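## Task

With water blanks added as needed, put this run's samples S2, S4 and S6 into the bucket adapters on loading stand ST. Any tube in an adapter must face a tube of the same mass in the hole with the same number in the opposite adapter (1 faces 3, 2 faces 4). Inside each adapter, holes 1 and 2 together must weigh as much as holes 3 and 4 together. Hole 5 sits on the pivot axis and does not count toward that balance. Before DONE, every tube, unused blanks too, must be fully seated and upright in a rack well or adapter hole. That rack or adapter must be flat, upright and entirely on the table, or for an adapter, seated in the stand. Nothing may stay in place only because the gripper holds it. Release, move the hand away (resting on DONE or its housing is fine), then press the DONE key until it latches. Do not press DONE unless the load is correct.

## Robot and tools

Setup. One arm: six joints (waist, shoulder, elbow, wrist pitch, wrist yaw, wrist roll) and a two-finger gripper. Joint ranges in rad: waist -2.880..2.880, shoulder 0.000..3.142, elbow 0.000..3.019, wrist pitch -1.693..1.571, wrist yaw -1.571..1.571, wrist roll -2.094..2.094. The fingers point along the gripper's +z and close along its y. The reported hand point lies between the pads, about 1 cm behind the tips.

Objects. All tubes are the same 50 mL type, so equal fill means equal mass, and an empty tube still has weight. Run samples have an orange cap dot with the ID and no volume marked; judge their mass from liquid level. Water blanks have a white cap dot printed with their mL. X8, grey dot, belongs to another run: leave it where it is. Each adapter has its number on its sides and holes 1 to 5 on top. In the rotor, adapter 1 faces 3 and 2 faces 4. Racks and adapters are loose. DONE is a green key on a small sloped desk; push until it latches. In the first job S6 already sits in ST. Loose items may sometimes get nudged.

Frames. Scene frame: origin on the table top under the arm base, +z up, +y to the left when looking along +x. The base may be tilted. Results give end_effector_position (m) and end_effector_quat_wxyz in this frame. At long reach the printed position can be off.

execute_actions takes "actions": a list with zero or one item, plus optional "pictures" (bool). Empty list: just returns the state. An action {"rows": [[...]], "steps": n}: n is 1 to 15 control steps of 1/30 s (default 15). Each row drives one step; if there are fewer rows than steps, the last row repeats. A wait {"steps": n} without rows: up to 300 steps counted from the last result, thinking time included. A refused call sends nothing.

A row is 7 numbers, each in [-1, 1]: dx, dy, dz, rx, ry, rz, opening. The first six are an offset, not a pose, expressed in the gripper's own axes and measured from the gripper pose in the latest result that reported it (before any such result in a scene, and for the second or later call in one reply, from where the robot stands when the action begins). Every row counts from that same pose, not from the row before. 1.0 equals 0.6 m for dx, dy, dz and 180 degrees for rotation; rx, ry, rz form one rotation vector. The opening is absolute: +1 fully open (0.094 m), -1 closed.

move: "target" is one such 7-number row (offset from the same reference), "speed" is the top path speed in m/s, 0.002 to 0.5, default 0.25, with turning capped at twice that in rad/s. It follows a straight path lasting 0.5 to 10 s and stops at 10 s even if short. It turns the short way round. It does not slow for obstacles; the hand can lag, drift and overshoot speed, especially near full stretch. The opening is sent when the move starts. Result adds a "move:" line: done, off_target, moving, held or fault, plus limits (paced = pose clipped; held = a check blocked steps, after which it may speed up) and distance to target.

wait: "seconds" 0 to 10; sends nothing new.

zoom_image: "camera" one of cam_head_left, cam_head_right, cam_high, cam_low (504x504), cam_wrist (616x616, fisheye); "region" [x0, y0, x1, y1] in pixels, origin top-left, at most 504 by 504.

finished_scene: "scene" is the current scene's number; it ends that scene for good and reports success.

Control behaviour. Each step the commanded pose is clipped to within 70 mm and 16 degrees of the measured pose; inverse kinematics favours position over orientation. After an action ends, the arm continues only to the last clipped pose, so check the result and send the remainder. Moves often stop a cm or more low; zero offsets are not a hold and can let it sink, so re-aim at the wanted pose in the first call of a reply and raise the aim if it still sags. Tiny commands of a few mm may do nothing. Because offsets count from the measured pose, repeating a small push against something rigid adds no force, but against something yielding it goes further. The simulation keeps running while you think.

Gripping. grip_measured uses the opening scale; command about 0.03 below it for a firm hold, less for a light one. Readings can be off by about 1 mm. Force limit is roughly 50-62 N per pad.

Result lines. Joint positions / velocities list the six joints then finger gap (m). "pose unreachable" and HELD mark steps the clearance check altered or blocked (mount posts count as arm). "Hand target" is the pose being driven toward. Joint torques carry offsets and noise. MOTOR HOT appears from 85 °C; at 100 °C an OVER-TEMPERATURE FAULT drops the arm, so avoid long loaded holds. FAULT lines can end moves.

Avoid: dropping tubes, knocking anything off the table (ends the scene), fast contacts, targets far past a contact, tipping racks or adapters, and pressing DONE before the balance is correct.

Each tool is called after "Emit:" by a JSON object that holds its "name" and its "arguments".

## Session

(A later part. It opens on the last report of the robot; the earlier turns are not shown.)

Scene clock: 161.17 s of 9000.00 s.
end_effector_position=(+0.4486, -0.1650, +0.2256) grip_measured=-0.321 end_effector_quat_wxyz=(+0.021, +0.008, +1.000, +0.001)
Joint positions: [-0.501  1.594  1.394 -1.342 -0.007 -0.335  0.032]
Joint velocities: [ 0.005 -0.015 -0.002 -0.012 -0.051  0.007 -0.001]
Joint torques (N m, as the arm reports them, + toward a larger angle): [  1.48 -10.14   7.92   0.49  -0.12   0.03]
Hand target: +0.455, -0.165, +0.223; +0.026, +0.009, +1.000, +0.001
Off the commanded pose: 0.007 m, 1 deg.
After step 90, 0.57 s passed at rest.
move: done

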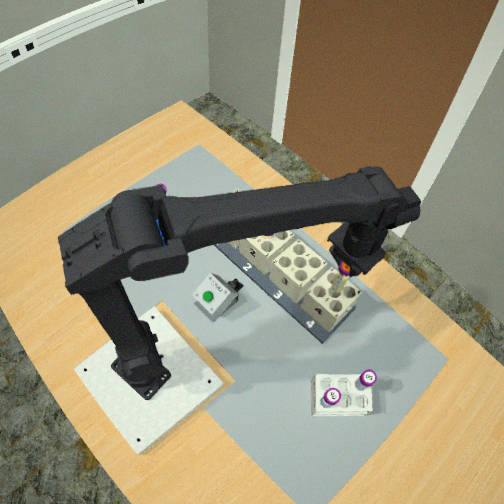

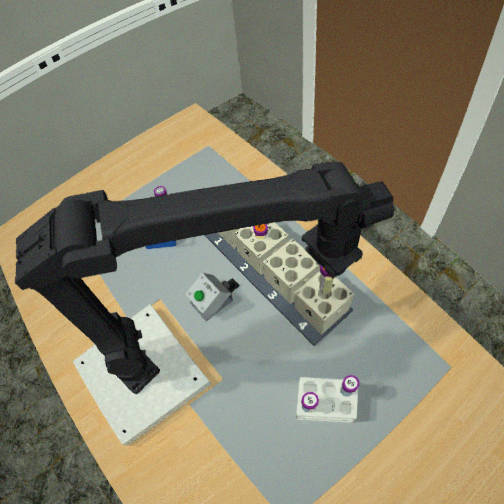

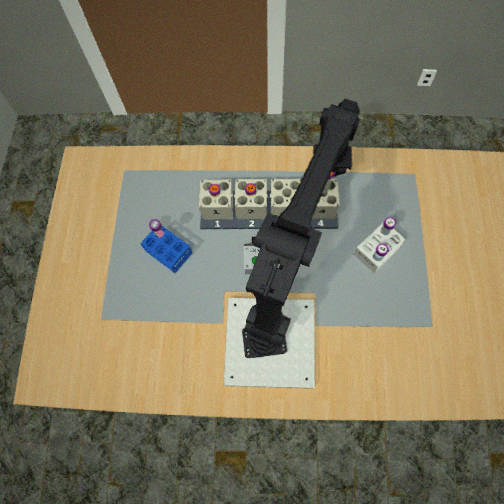

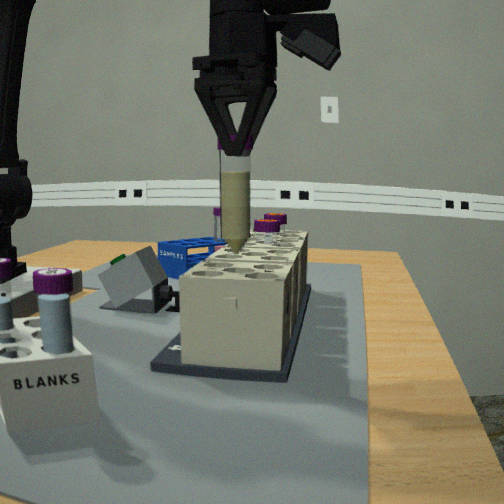

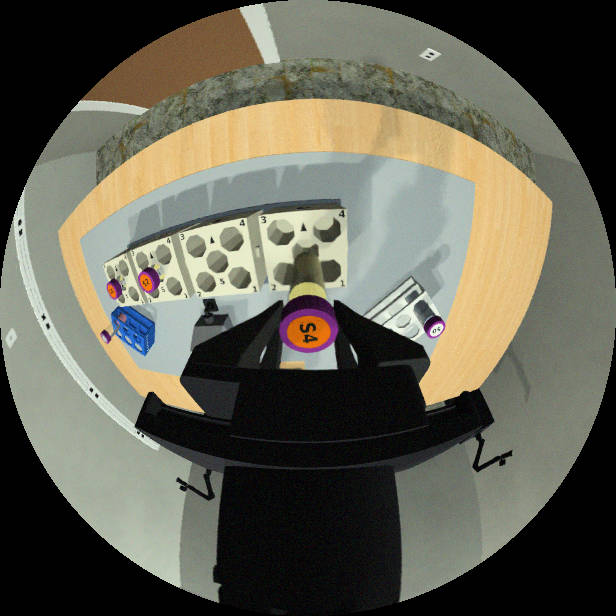

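Emit:
{"name": "move", "arguments": {"target": [-0.012,0.008,0.05,0,-0.008,0,-0.35], "speed": 0.04}}

Emit:
{"name": "zoom_image", "arguments": {"camera": "cam_wrist", "region": [230, 180, 400, 350]}}

Scene clock: 167.07 s of 9000.00 s.
end_effector_position=(+0.4509, -0.1624, +0.2005) grip_measured=-0.321 end_effector_quat_wxyz=(+0.031, +0.006, +0.999, -0.001)
Joint positions: [-0.496  1.599  1.332 -1.255 -0.01  -0.333  0.032]
Joint velocities: [-0.015 -0.015  0.007  0.002  0.066  0.037 -0.   ]
Joint torques (N m, as the arm reports them, + toward a larger angle): [  1.63 -10.21   7.83   0.5   -0.12   0.05]
Hand target: +0.457, -0.161, +0.196; +0.034, +0.007, +0.999, +0.000
Off the commanded pose: 0.008 m, 0 deg.
After step 90, 1.80 s passed at rest.
move: done

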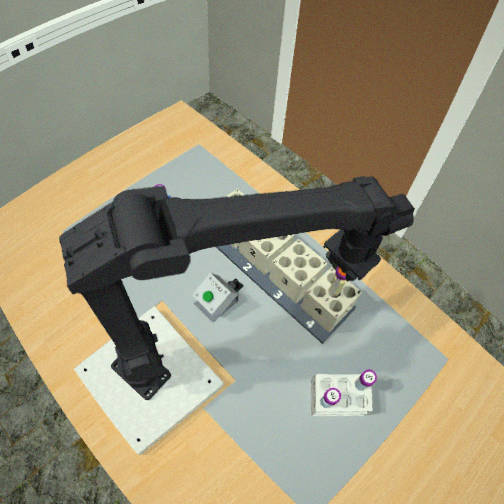

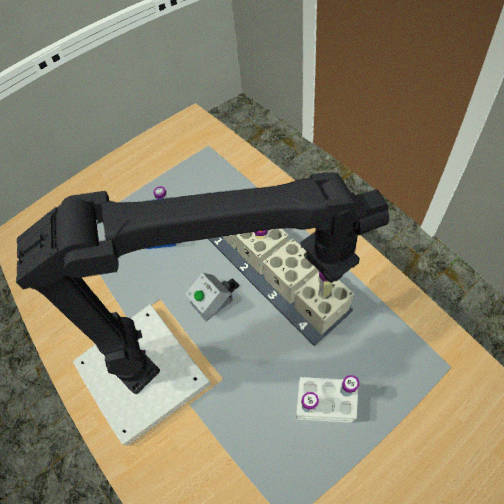

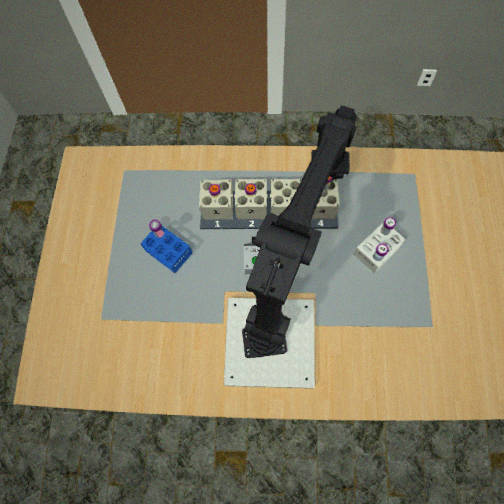

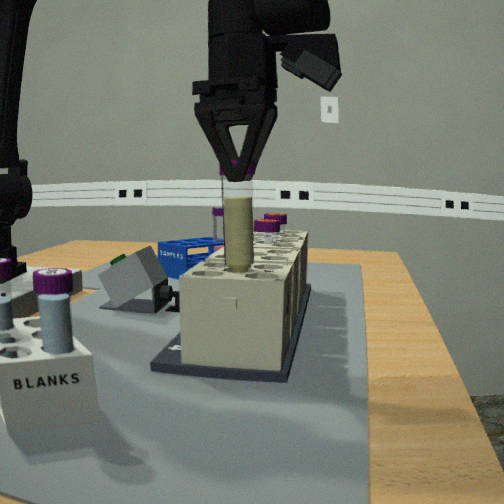

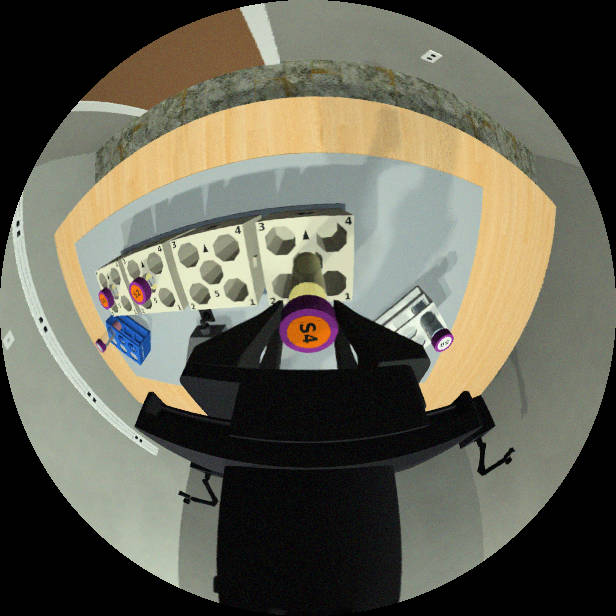

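Region (230, 180, 400, 350) of cam_wrist's 616x616 image, scaled by 2.965, with more detail than that image has.

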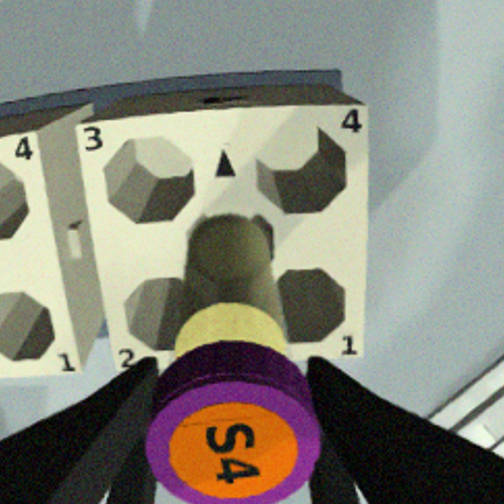

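Emit:
{"name": "move", "arguments": {"target": [0,-0.002,0.13,0,0.003,0,-0.35], "speed": 0.05}}

Scene clock: 170.43 s of 9000.00 s.
end_effector_position=(+0.4535, -0.1627, +0.1300) grip_measured=-0.321 end_effector_quat_wxyz=(+0.029, +0.006, +1.000, -0.000)
Joint positions: [-0.496  1.671  1.226 -1.082 -0.01  -0.333  0.032]
Joint velocities: [-0.034 -0.015  0.002 -0.007 -0.037 -0.037 -0.001]
Joint torques (N m, as the arm reports them, + toward a larger angle): [  1.1  -10.25   7.07   0.47   0.07  -0.04]
Hand target: +0.456, -0.164, +0.122; +0.026, +0.006, +1.000, -0.001
Off the commanded pose: 0.008 m, 0 deg.
move: done

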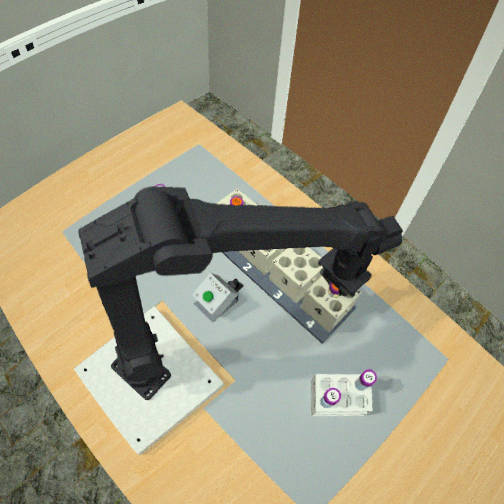

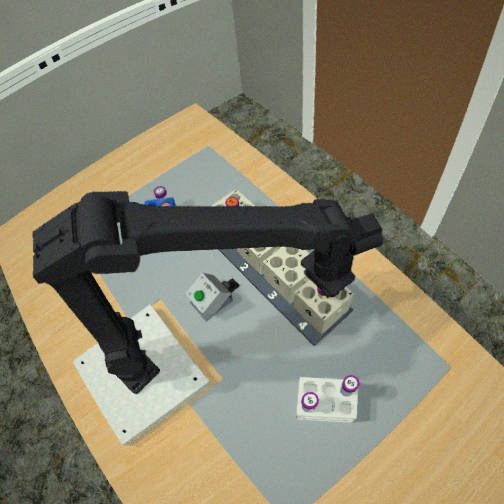

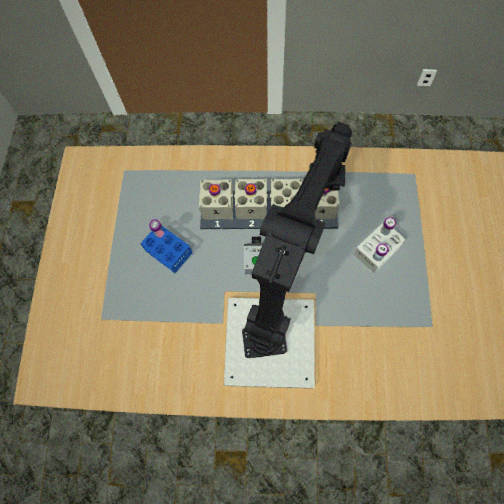

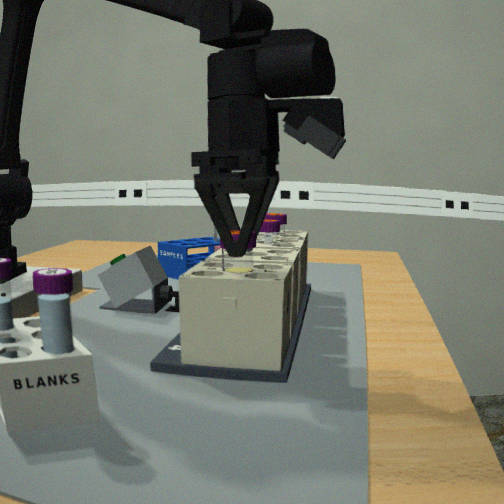

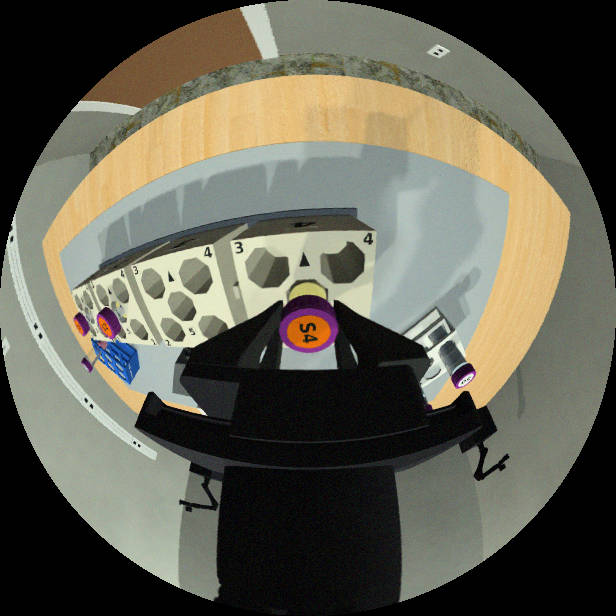

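Emit:
{"name": "move", "arguments": {"target": [0,0,0.004,0,0,0,0.2]}}

Emit:
{"name": "move", "arguments": {"target": [-0.02,0,-0.13,0,0,0,0.2], "speed": 0.15}}

Emit:
{"name": "move", "arguments": {"target": [0.325,-0.26,-0.01,0.01,0,0,0.2]}}

Scene clock: 176.23 s of 9000.00 s.
end_effector_position=(+0.4516, -0.1620, +0.1282) grip_measured=+0.198 end_effector_quat_wxyz=(+0.026, +0.006, +1.000, +0.001)
Joint positions: [-0.496  1.671  1.221 -1.082 -0.01  -0.333  0.056]
Joint velocities: [ 0.005 -0.015  0.017 -0.007  0.007 -0.007  0.001]
Joint torques (N m, as the arm reports them, + toward a larger angle): [  1.14 -11.21   7.11   0.21  -0.01  -0.04]
Hand target: +0.454, -0.163, +0.128; +0.029, +0.006, +1.000, -0.000
Off the commanded pose: 0.002 m, 0 deg.
After step 90, 2.10 s passed at rest.
move: done

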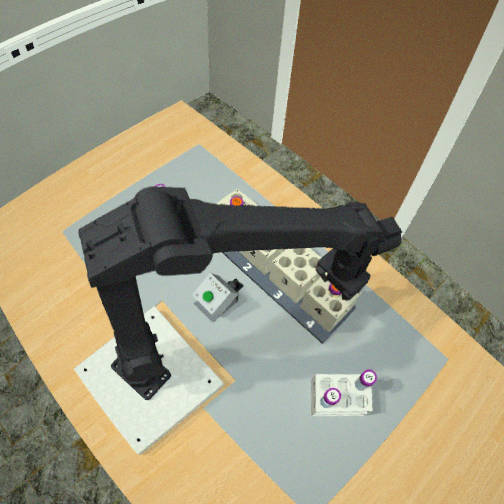

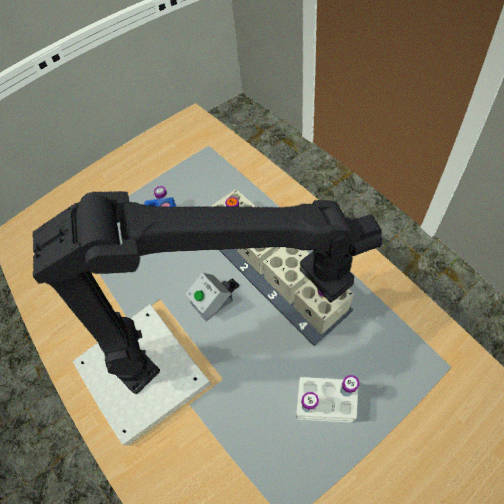

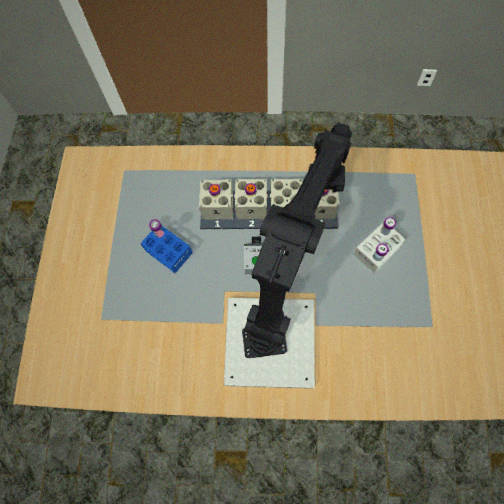

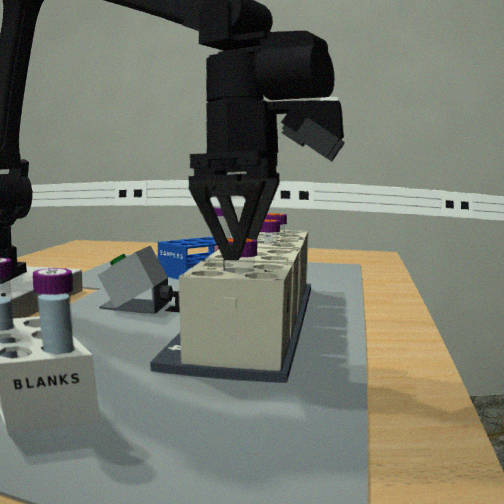

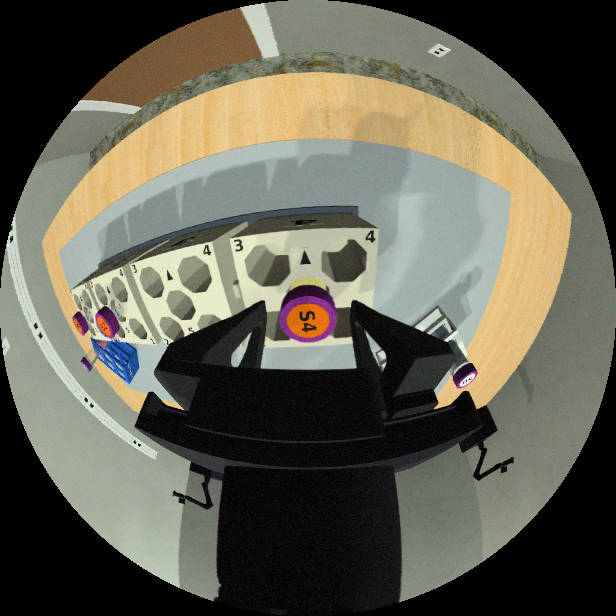

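Scene clock: 177.20 s of 9000.00 s.
end_effector_position=(+0.4484, -0.1614, +0.1893) grip_measured=+0.198 end_effector_quat_wxyz=(+0.011, +0.006, +1.000, +0.006)
Joint positions: [-0.496  1.627  1.337 -1.276 -0.01  -0.333  0.056]
Joint velocities: [-0.005 -0.015  0.002 -0.002 -0.022 -0.037  0.001]
Joint torques (N m, as the arm reports them, + toward a larger angle): [  1.76 -11.72  10.03  -0.44   0.     0.02]
Hand target: +0.459, -0.162, +0.207; +0.027, +0.006, +1.000, +0.001
Off the commanded pose: 0.021 m, 2 deg.
move: off_target

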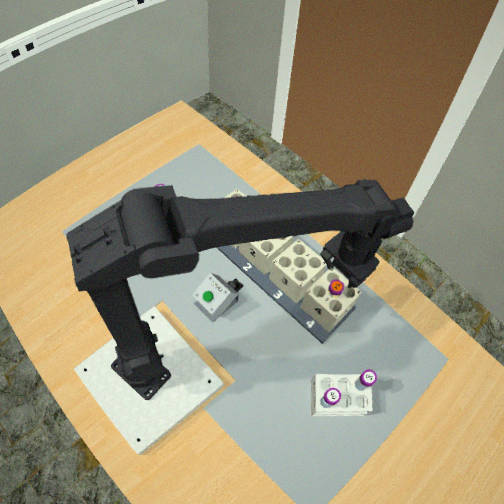

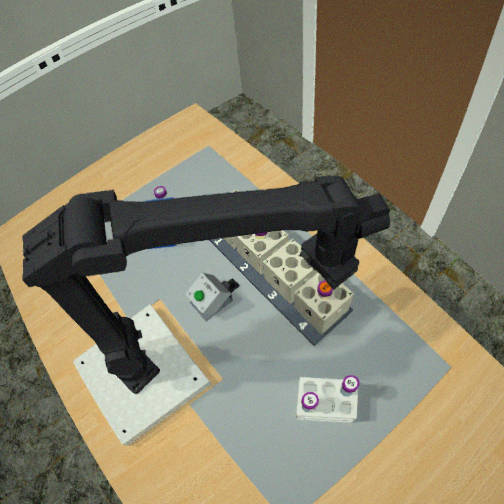

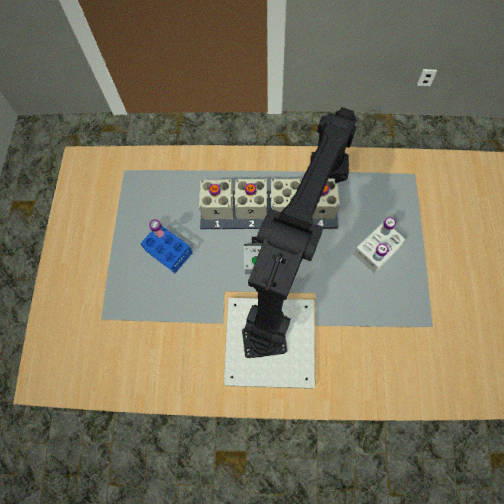

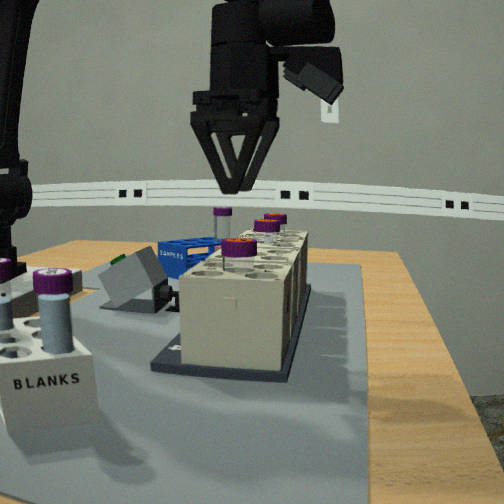

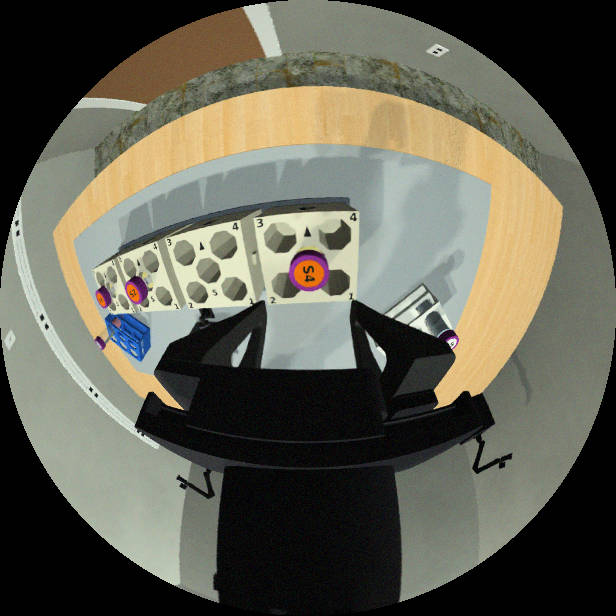

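Scene clock: 178.80 s of 9000.00 s.
end_effector_position=(+0.2450, -0.3120, +0.1805) grip_measured=+0.198 end_effector_quat_wxyz=(-0.002, +0.016, +1.000, +0.004)
Joint positions: [-1.045  1.439  1.107 -1.251  0.011 -0.863  0.056]
Joint velocities: [-0.005 -0.005  0.012  0.007 -0.051  0.007 -0.   ]
Joint torques (N m, as the arm reports them, + toward a larger angle): [  1.64 -10.09   7.4    0.35  -0.14  -0.14]
Hand target: +0.250, -0.313, +0.190; +0.011, +0.007, +1.000, -0.010
Off the commanded pose: 0.011 m, 2 deg.
move: off_target

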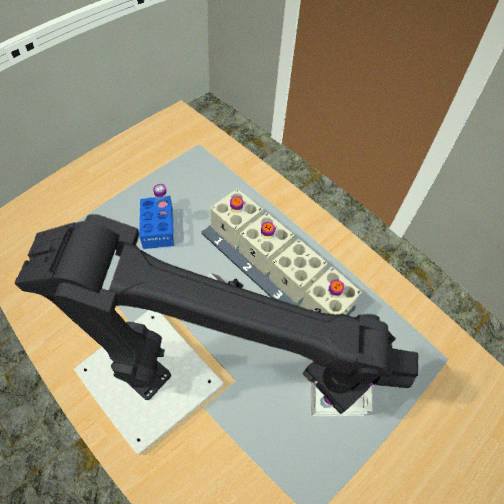

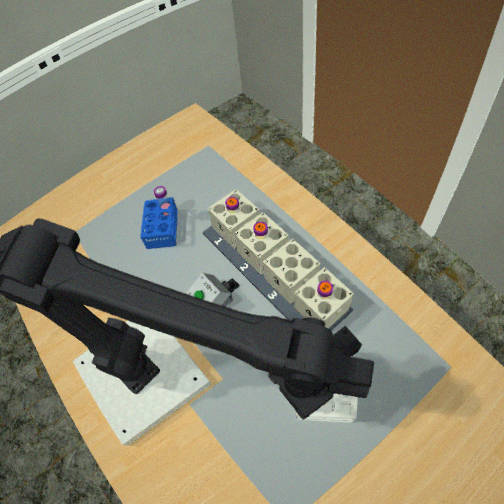

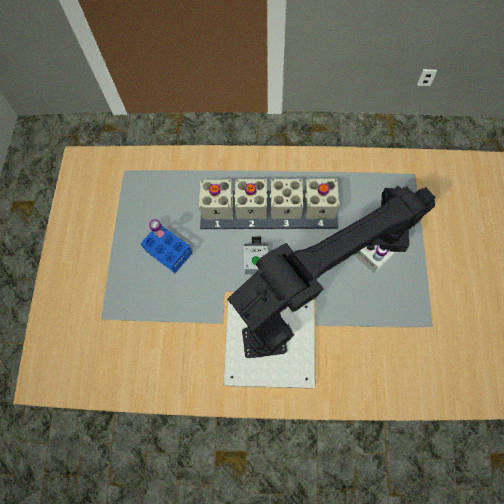

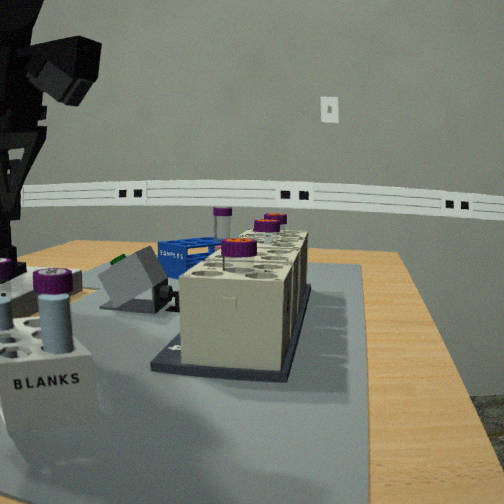

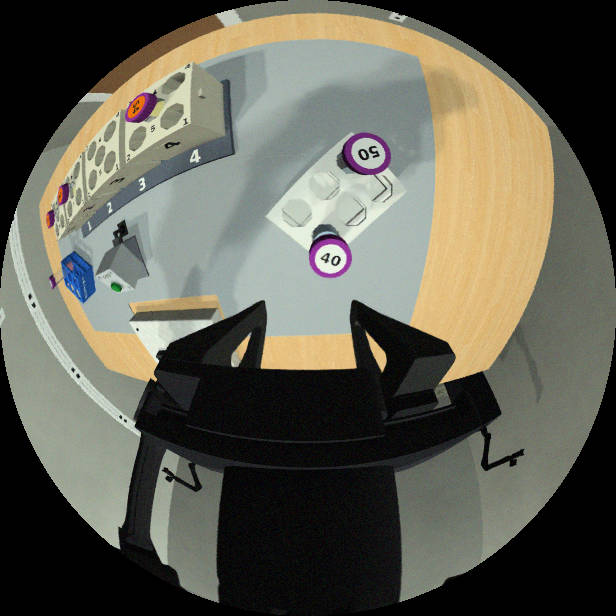

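Emit:
{"name": "move", "arguments": {"target": [-0.038,-0.028,0.065,0.009,-0.009,0,0.2], "speed": 0.08}}

Scene clock: 185.97 s of 9000.00 s.
end_effector_position=(+0.2615, -0.3284, +0.1441) grip_measured=+0.198 end_effector_quat_wxyz=(+0.009, +0.014, +1.000, -0.009)
Joint positions: [-1.04   1.513  1.084 -1.121  0.011 -0.861  0.056]
Joint velocities: [ 0.005 -0.005 -0.007  0.002 -0.007 -0.022  0.   ]
Joint torques (N m, as the arm reports them, + toward a larger angle): [ 1.74 -8.51  7.2   0.41 -0.11  0.05]
Hand target: +0.267, -0.330, +0.141; +0.012, +0.016, +1.000, -0.011
Off the commanded pose: 0.006 m, 0 deg.
After step 90, 3.20 s passed at rest.
move: done

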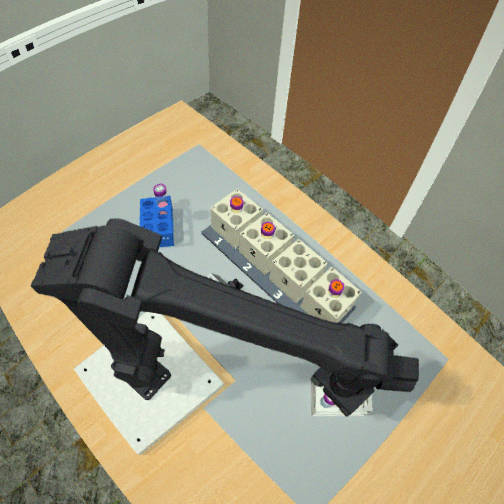

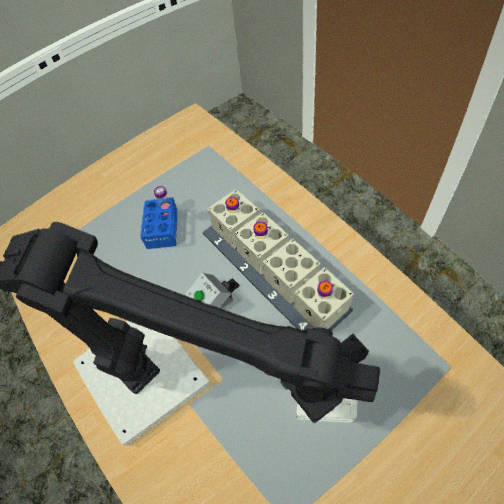

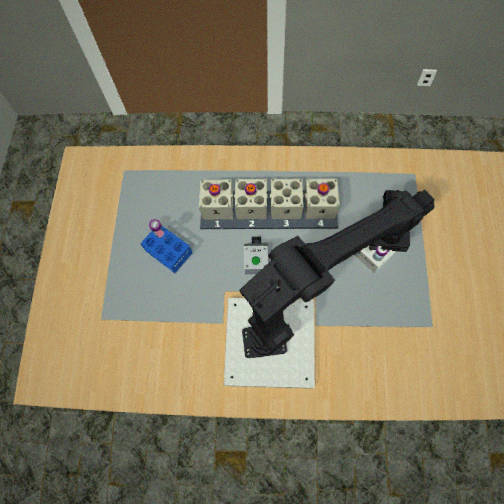

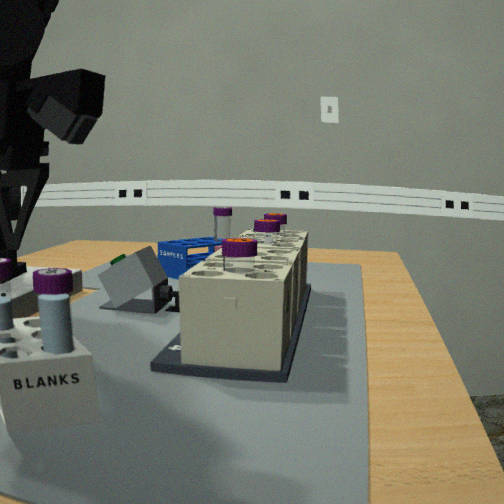

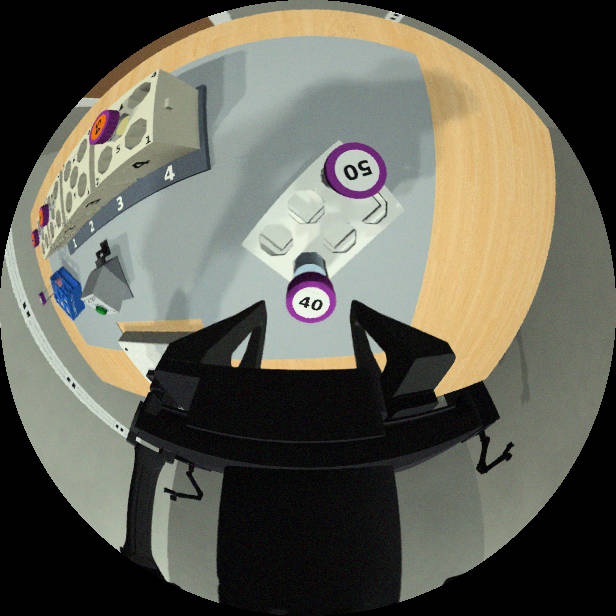

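Emit:
{"name": "move", "arguments": {"target": [-0.014,-0.004,0.046,0,-0.002,0,0.2], "speed": 0.06}}

Scene clock: 188.57 s of 9000.00 s.
end_effector_position=(+0.2647, -0.3308, +0.1201) grip_measured=+0.198 end_effector_quat_wxyz=(+0.009, +0.014, +1.000, -0.008)
Joint positions: [-1.039  1.552  1.059 -1.057  0.01  -0.861  0.056]
Joint velocities: [ 0.005 -0.005 -0.002 -0.002 -0.022 -0.051 -0.   ]
Joint torques (N m, as the arm reports them, + toward a larger angle): [ 1.81 -8.67  7.    0.4  -0.15  0.03]
Hand target: +0.270, -0.332, +0.117; +0.012, +0.014, +1.000, -0.009
Off the commanded pose: 0.007 m, 0 deg.
move: done

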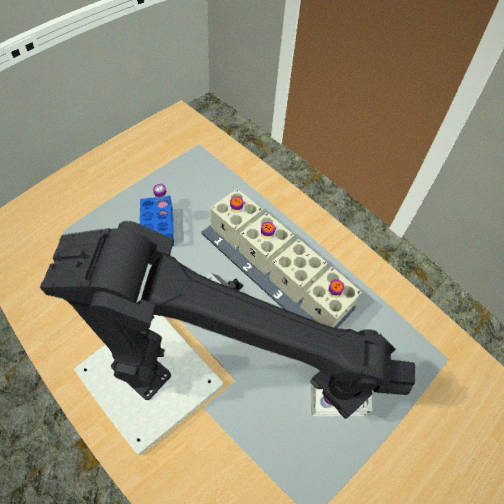

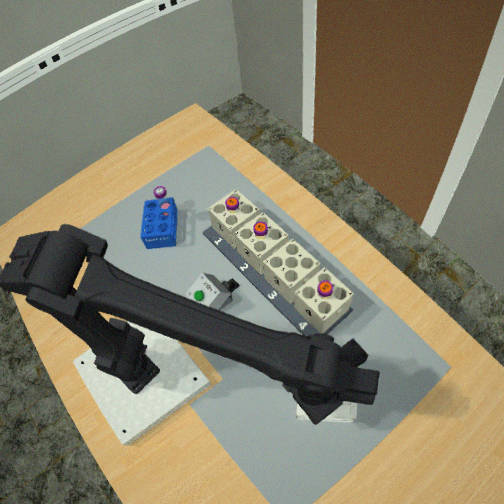

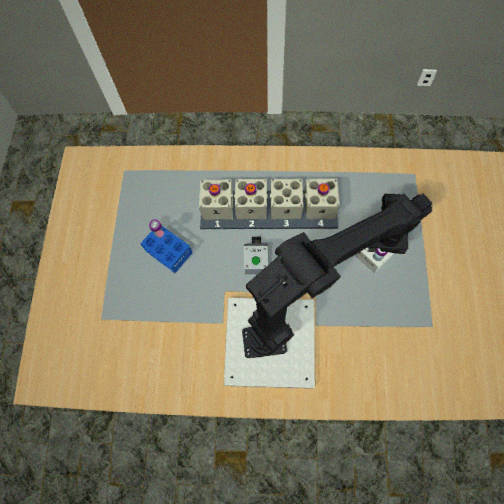

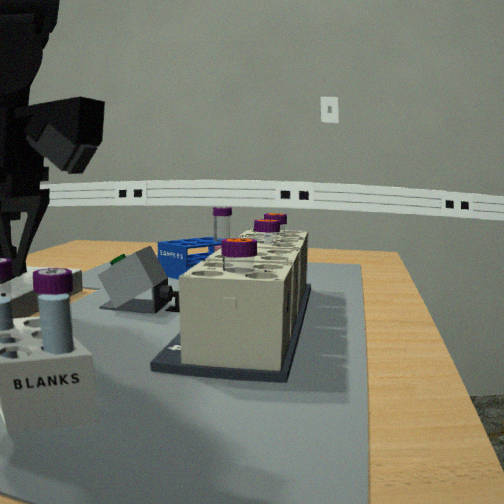

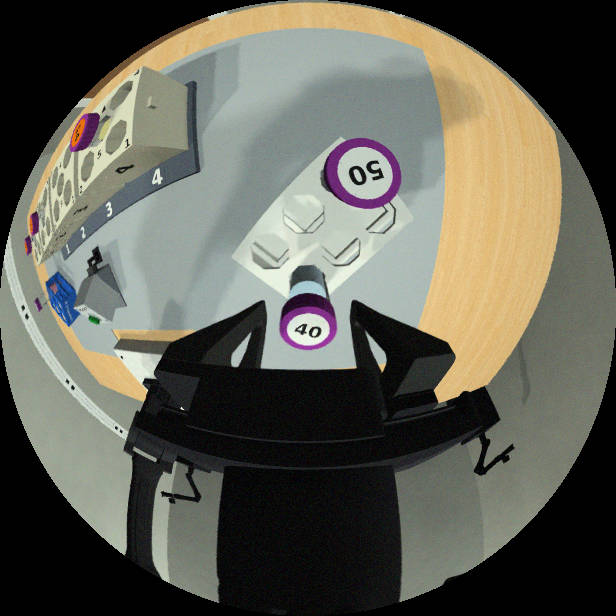

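Emit:
{"name": "move", "arguments": {"target": [-0.004,0,0.006,0,0,0,-0.345]}}

Emit:
{"name": "execute_actions", "arguments": {"actions": [{"rows":[[-0.008,-0.008,-0.015,0.004,-0.004,0,-0.345],[-0.014,-0.016,-0.03,0.008,-0.008,0,-0.345],[-0.014,-0.016,-0.04,0.008,-0.008,0,-0.345],[-0.014,-0.016,-0.05,0.008,-0.008,0,-0.345],[-0.014,-0.016,-0.06,0.008,-0.008,0,-0.345],[-0.014,-0.016,-0.07,0.008,-0.008,0,-0.345],[-0.014,-0.016,-0.08,0.008,-0.008,0,-0.345],[-0.014,-0.016,-0.09,0.008,-0.008,0,-0.345],[-0.014,-0.016,-0.1,0.008,-0.008,0,-0.345],[-0.014,-0.016,-0.11,0.008,-0.008,0,-0.345],[-0.014,-0.016,-0.12,0.008,-0.008,0,-0.345],[-0.014,-0.016,-0.13,0.008,-0.008,0,-0.345],[-0.014,-0.016,-0.14,0.008,-0.008,0,-0.345]]}], "pictures": false}}

Emit:
{"name": "move", "arguments": {"target": [-0.015,-0.018,-0.17,0.008,-0.008,0,-0.345], "speed": 0.12}}

Scene clock: 197.37 s of 9000.00 s.
end_effector_position=(+0.2646, -0.3307, +0.1200) grip_measured=-0.319 end_effector_quat_wxyz=(+0.009, +0.014, +1.000, -0.008)
Joint positions: [-1.039  1.552  1.058 -1.057  0.01  -0.861  0.032]
Joint velocities: [-0.015 -0.024  0.012  0.012 -0.022  0.007 -0.   ]
Joint torques (N m, as the arm reports them, + toward a larger angle): [ 1.43 -9.    6.73  0.24 -0.03  0.  ]
Hand target: +0.267, -0.331, +0.117; +0.009, +0.014, +1.000, -0.009
Off the commanded pose: 0.004 m, 0 deg.
After step 90, 5.10 s passed at rest.
move: done

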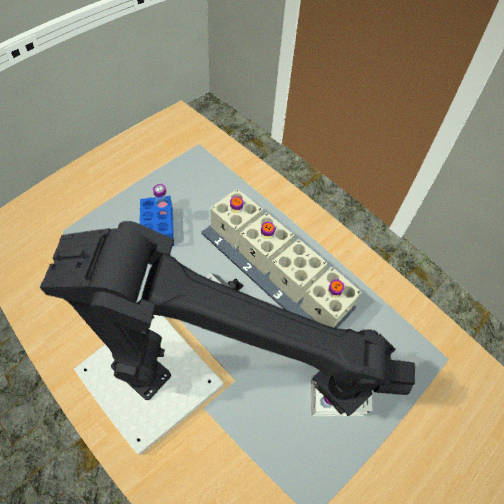

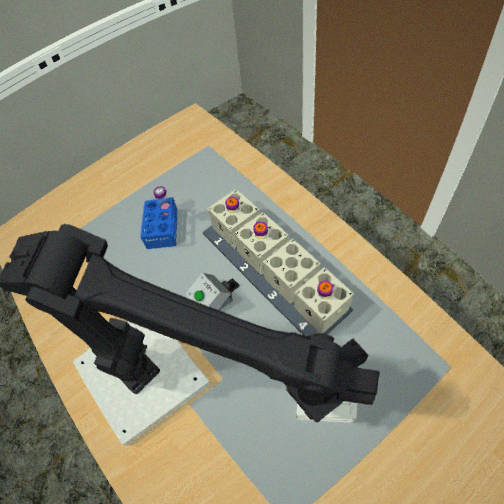

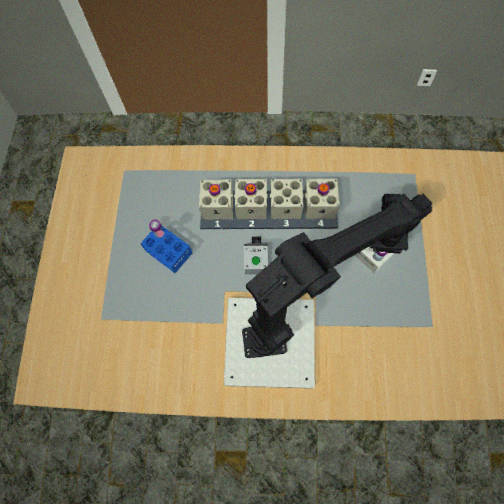

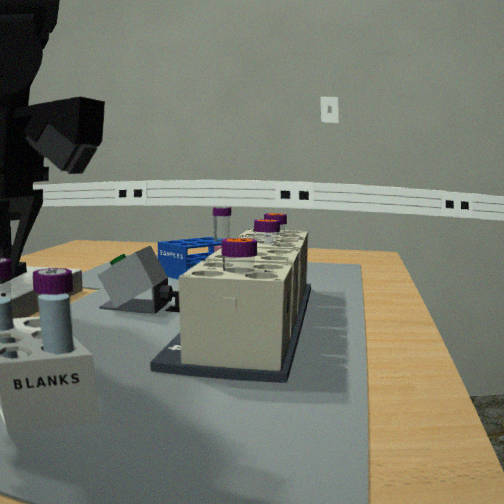

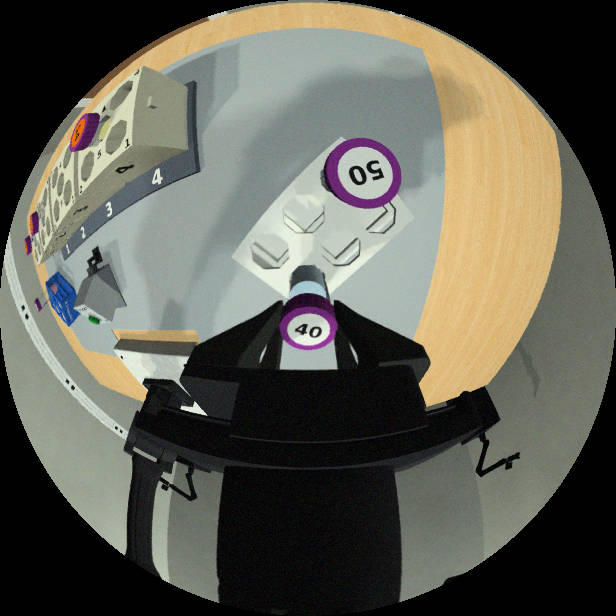

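Scene clock: 197.87 s of 9000.00 s.
end_effector_position=(+0.2617, -0.3280, +0.1733) grip_measured=-0.319 end_effector_quat_wxyz=(+0.003, +0.014, +1.000, -0.001)
Joint positions: [-1.039  1.495  1.147 -1.221  0.009 -0.861  0.032]
Joint velocities: [-0.015 -0.249  0.247 -0.232  0.007  0.007 -0.001]
Joint torques (N m, as the arm reports them, + toward a larger angle): [  1.4  -10.4   10.03  -0.41  -0.08  -0.02]
Hand target: +0.270, -0.337, +0.204; +0.022, +0.014, +0.999, -0.021
Off the commanded pose: 0.034 m, 3 deg.
Steps of this call (steps 1 to 15: all 15 steps of this action). Readings (end_effector_position):
1: (+0.2646, -0.3307, +0.1200)
2: (+0.2646, -0.3307, +0.1200)
4: (+0.2635, -0.3293, +0.1206)
8: (+0.2609, -0.3263, +0.1295)
15: the state above

Scene clock: 199.43 s of 9000.00 s.
end_effector_position=(+0.2635, -0.3321, +0.2655) grip_measured=-0.319 end_effector_quat_wxyz=(+0.006, +0.014, +1.000, -0.004)
Joint positions: [-1.039  1.448  1.344 -1.458  0.009 -0.861  0.032]
Joint velocities: [-0.005  0.015 -0.012 -0.002 -0.022 -0.081 -0.001]
Joint torques (N m, as the arm reports them, + toward a larger angle): [  1.25 -10.46  10.95  -0.46  -0.11  -0.04]
Hand target: +0.269, -0.337, +0.291; +0.023, +0.014, +0.999, -0.023
Off the commanded pose: 0.027 m, 3 deg.
move: off_target

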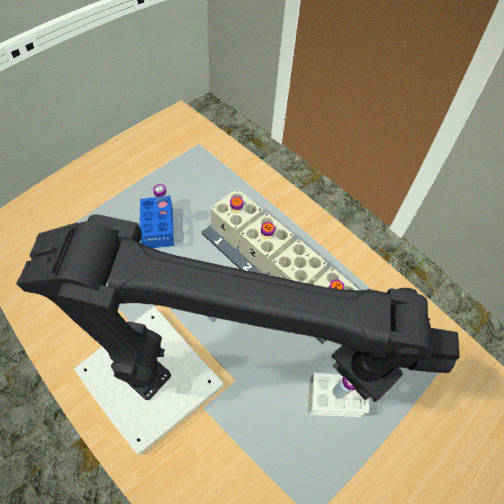

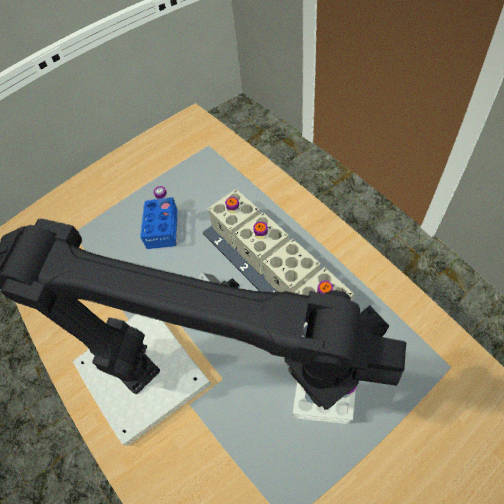

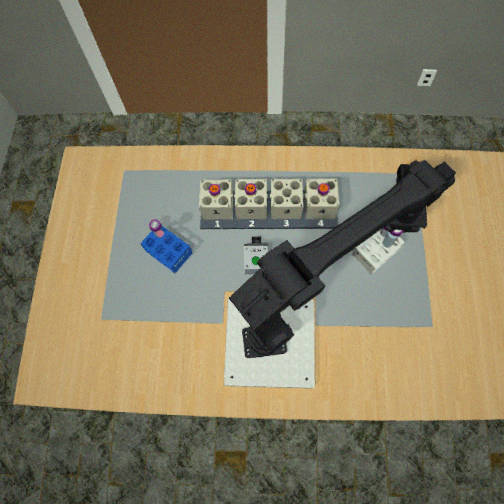

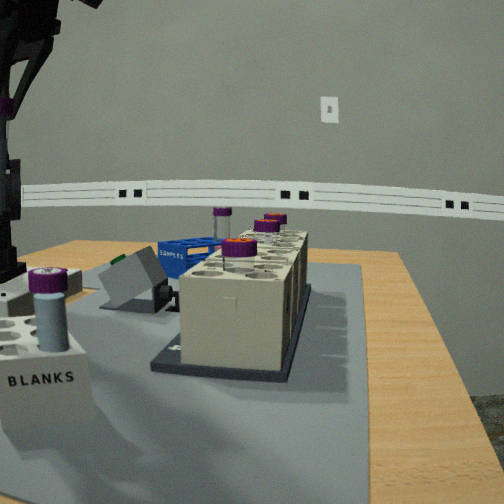

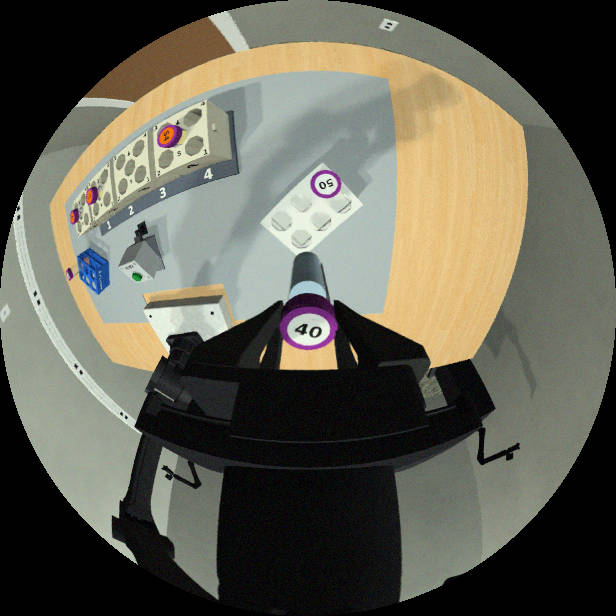

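Emit:
{"name": "move", "arguments": {"target": [-0.32,0.481,-0.015,-0.003,-0.022,0,-0.35]}}

Scene clock: 204.40 s of 9000.00 s.
end_effector_position=(+0.4488, -0.0457, +0.2567) grip_measured=-0.319 end_effector_quat_wxyz=(+0.014, +0.004, +1.000, +0.004)
Joint positions: [-0.25   1.523  1.393 -1.426 -0.005 -0.091  0.032]
Joint velocities: [-0.024 -0.005  0.002 -0.002  0.037  0.037  0.001]
Joint torques (N m, as the arm reports them, + toward a larger angle): [ 0.67 -9.62 11.34  0.23  0.12  0.04]
Hand target: +0.465, -0.051, +0.273; +0.039, +0.013, +0.999, +0.000
Off the commanded pose: 0.023 m, 3 deg.
move: off_target

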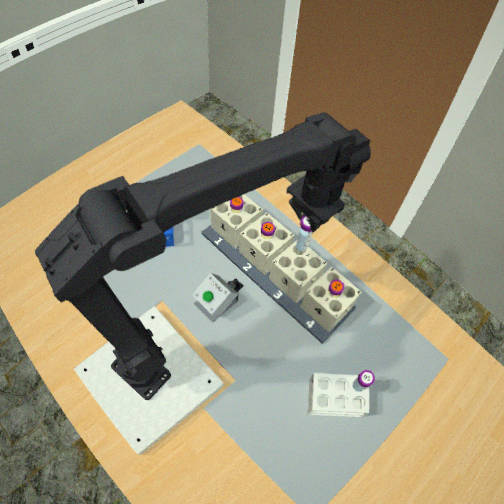

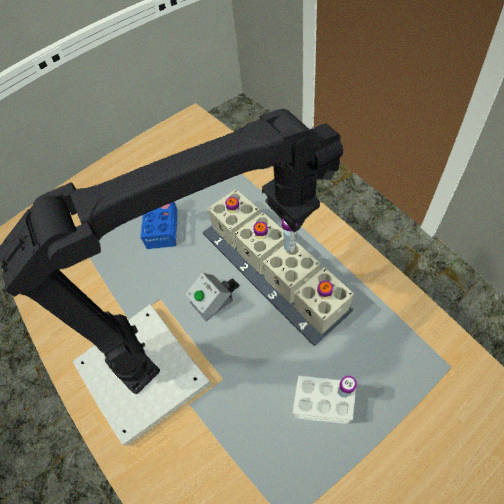

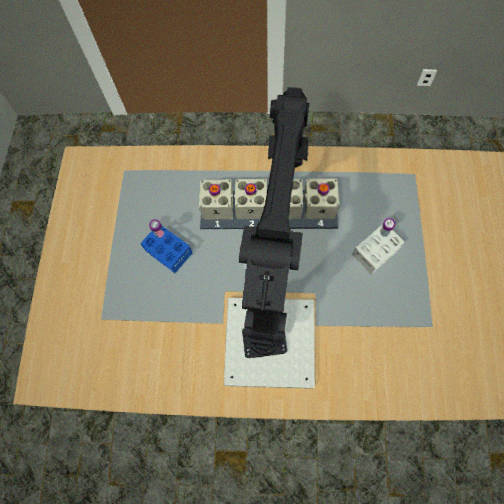

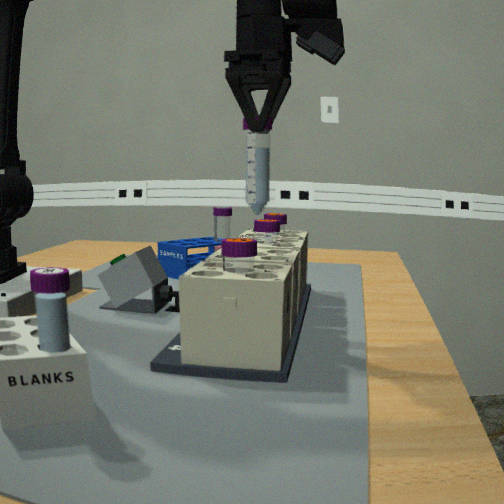

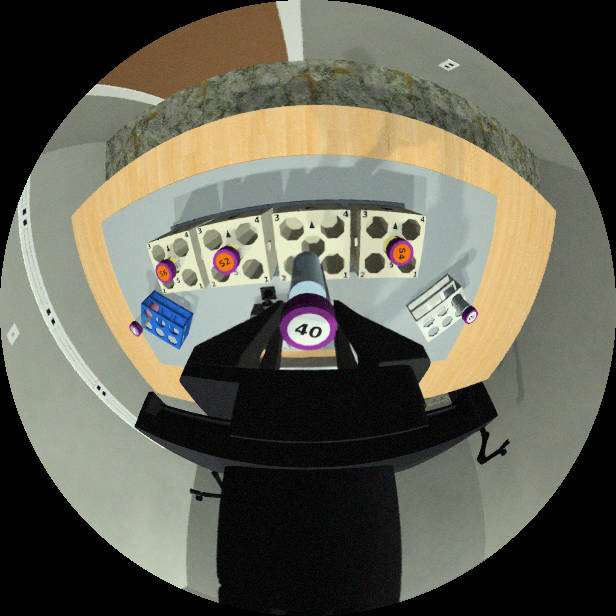

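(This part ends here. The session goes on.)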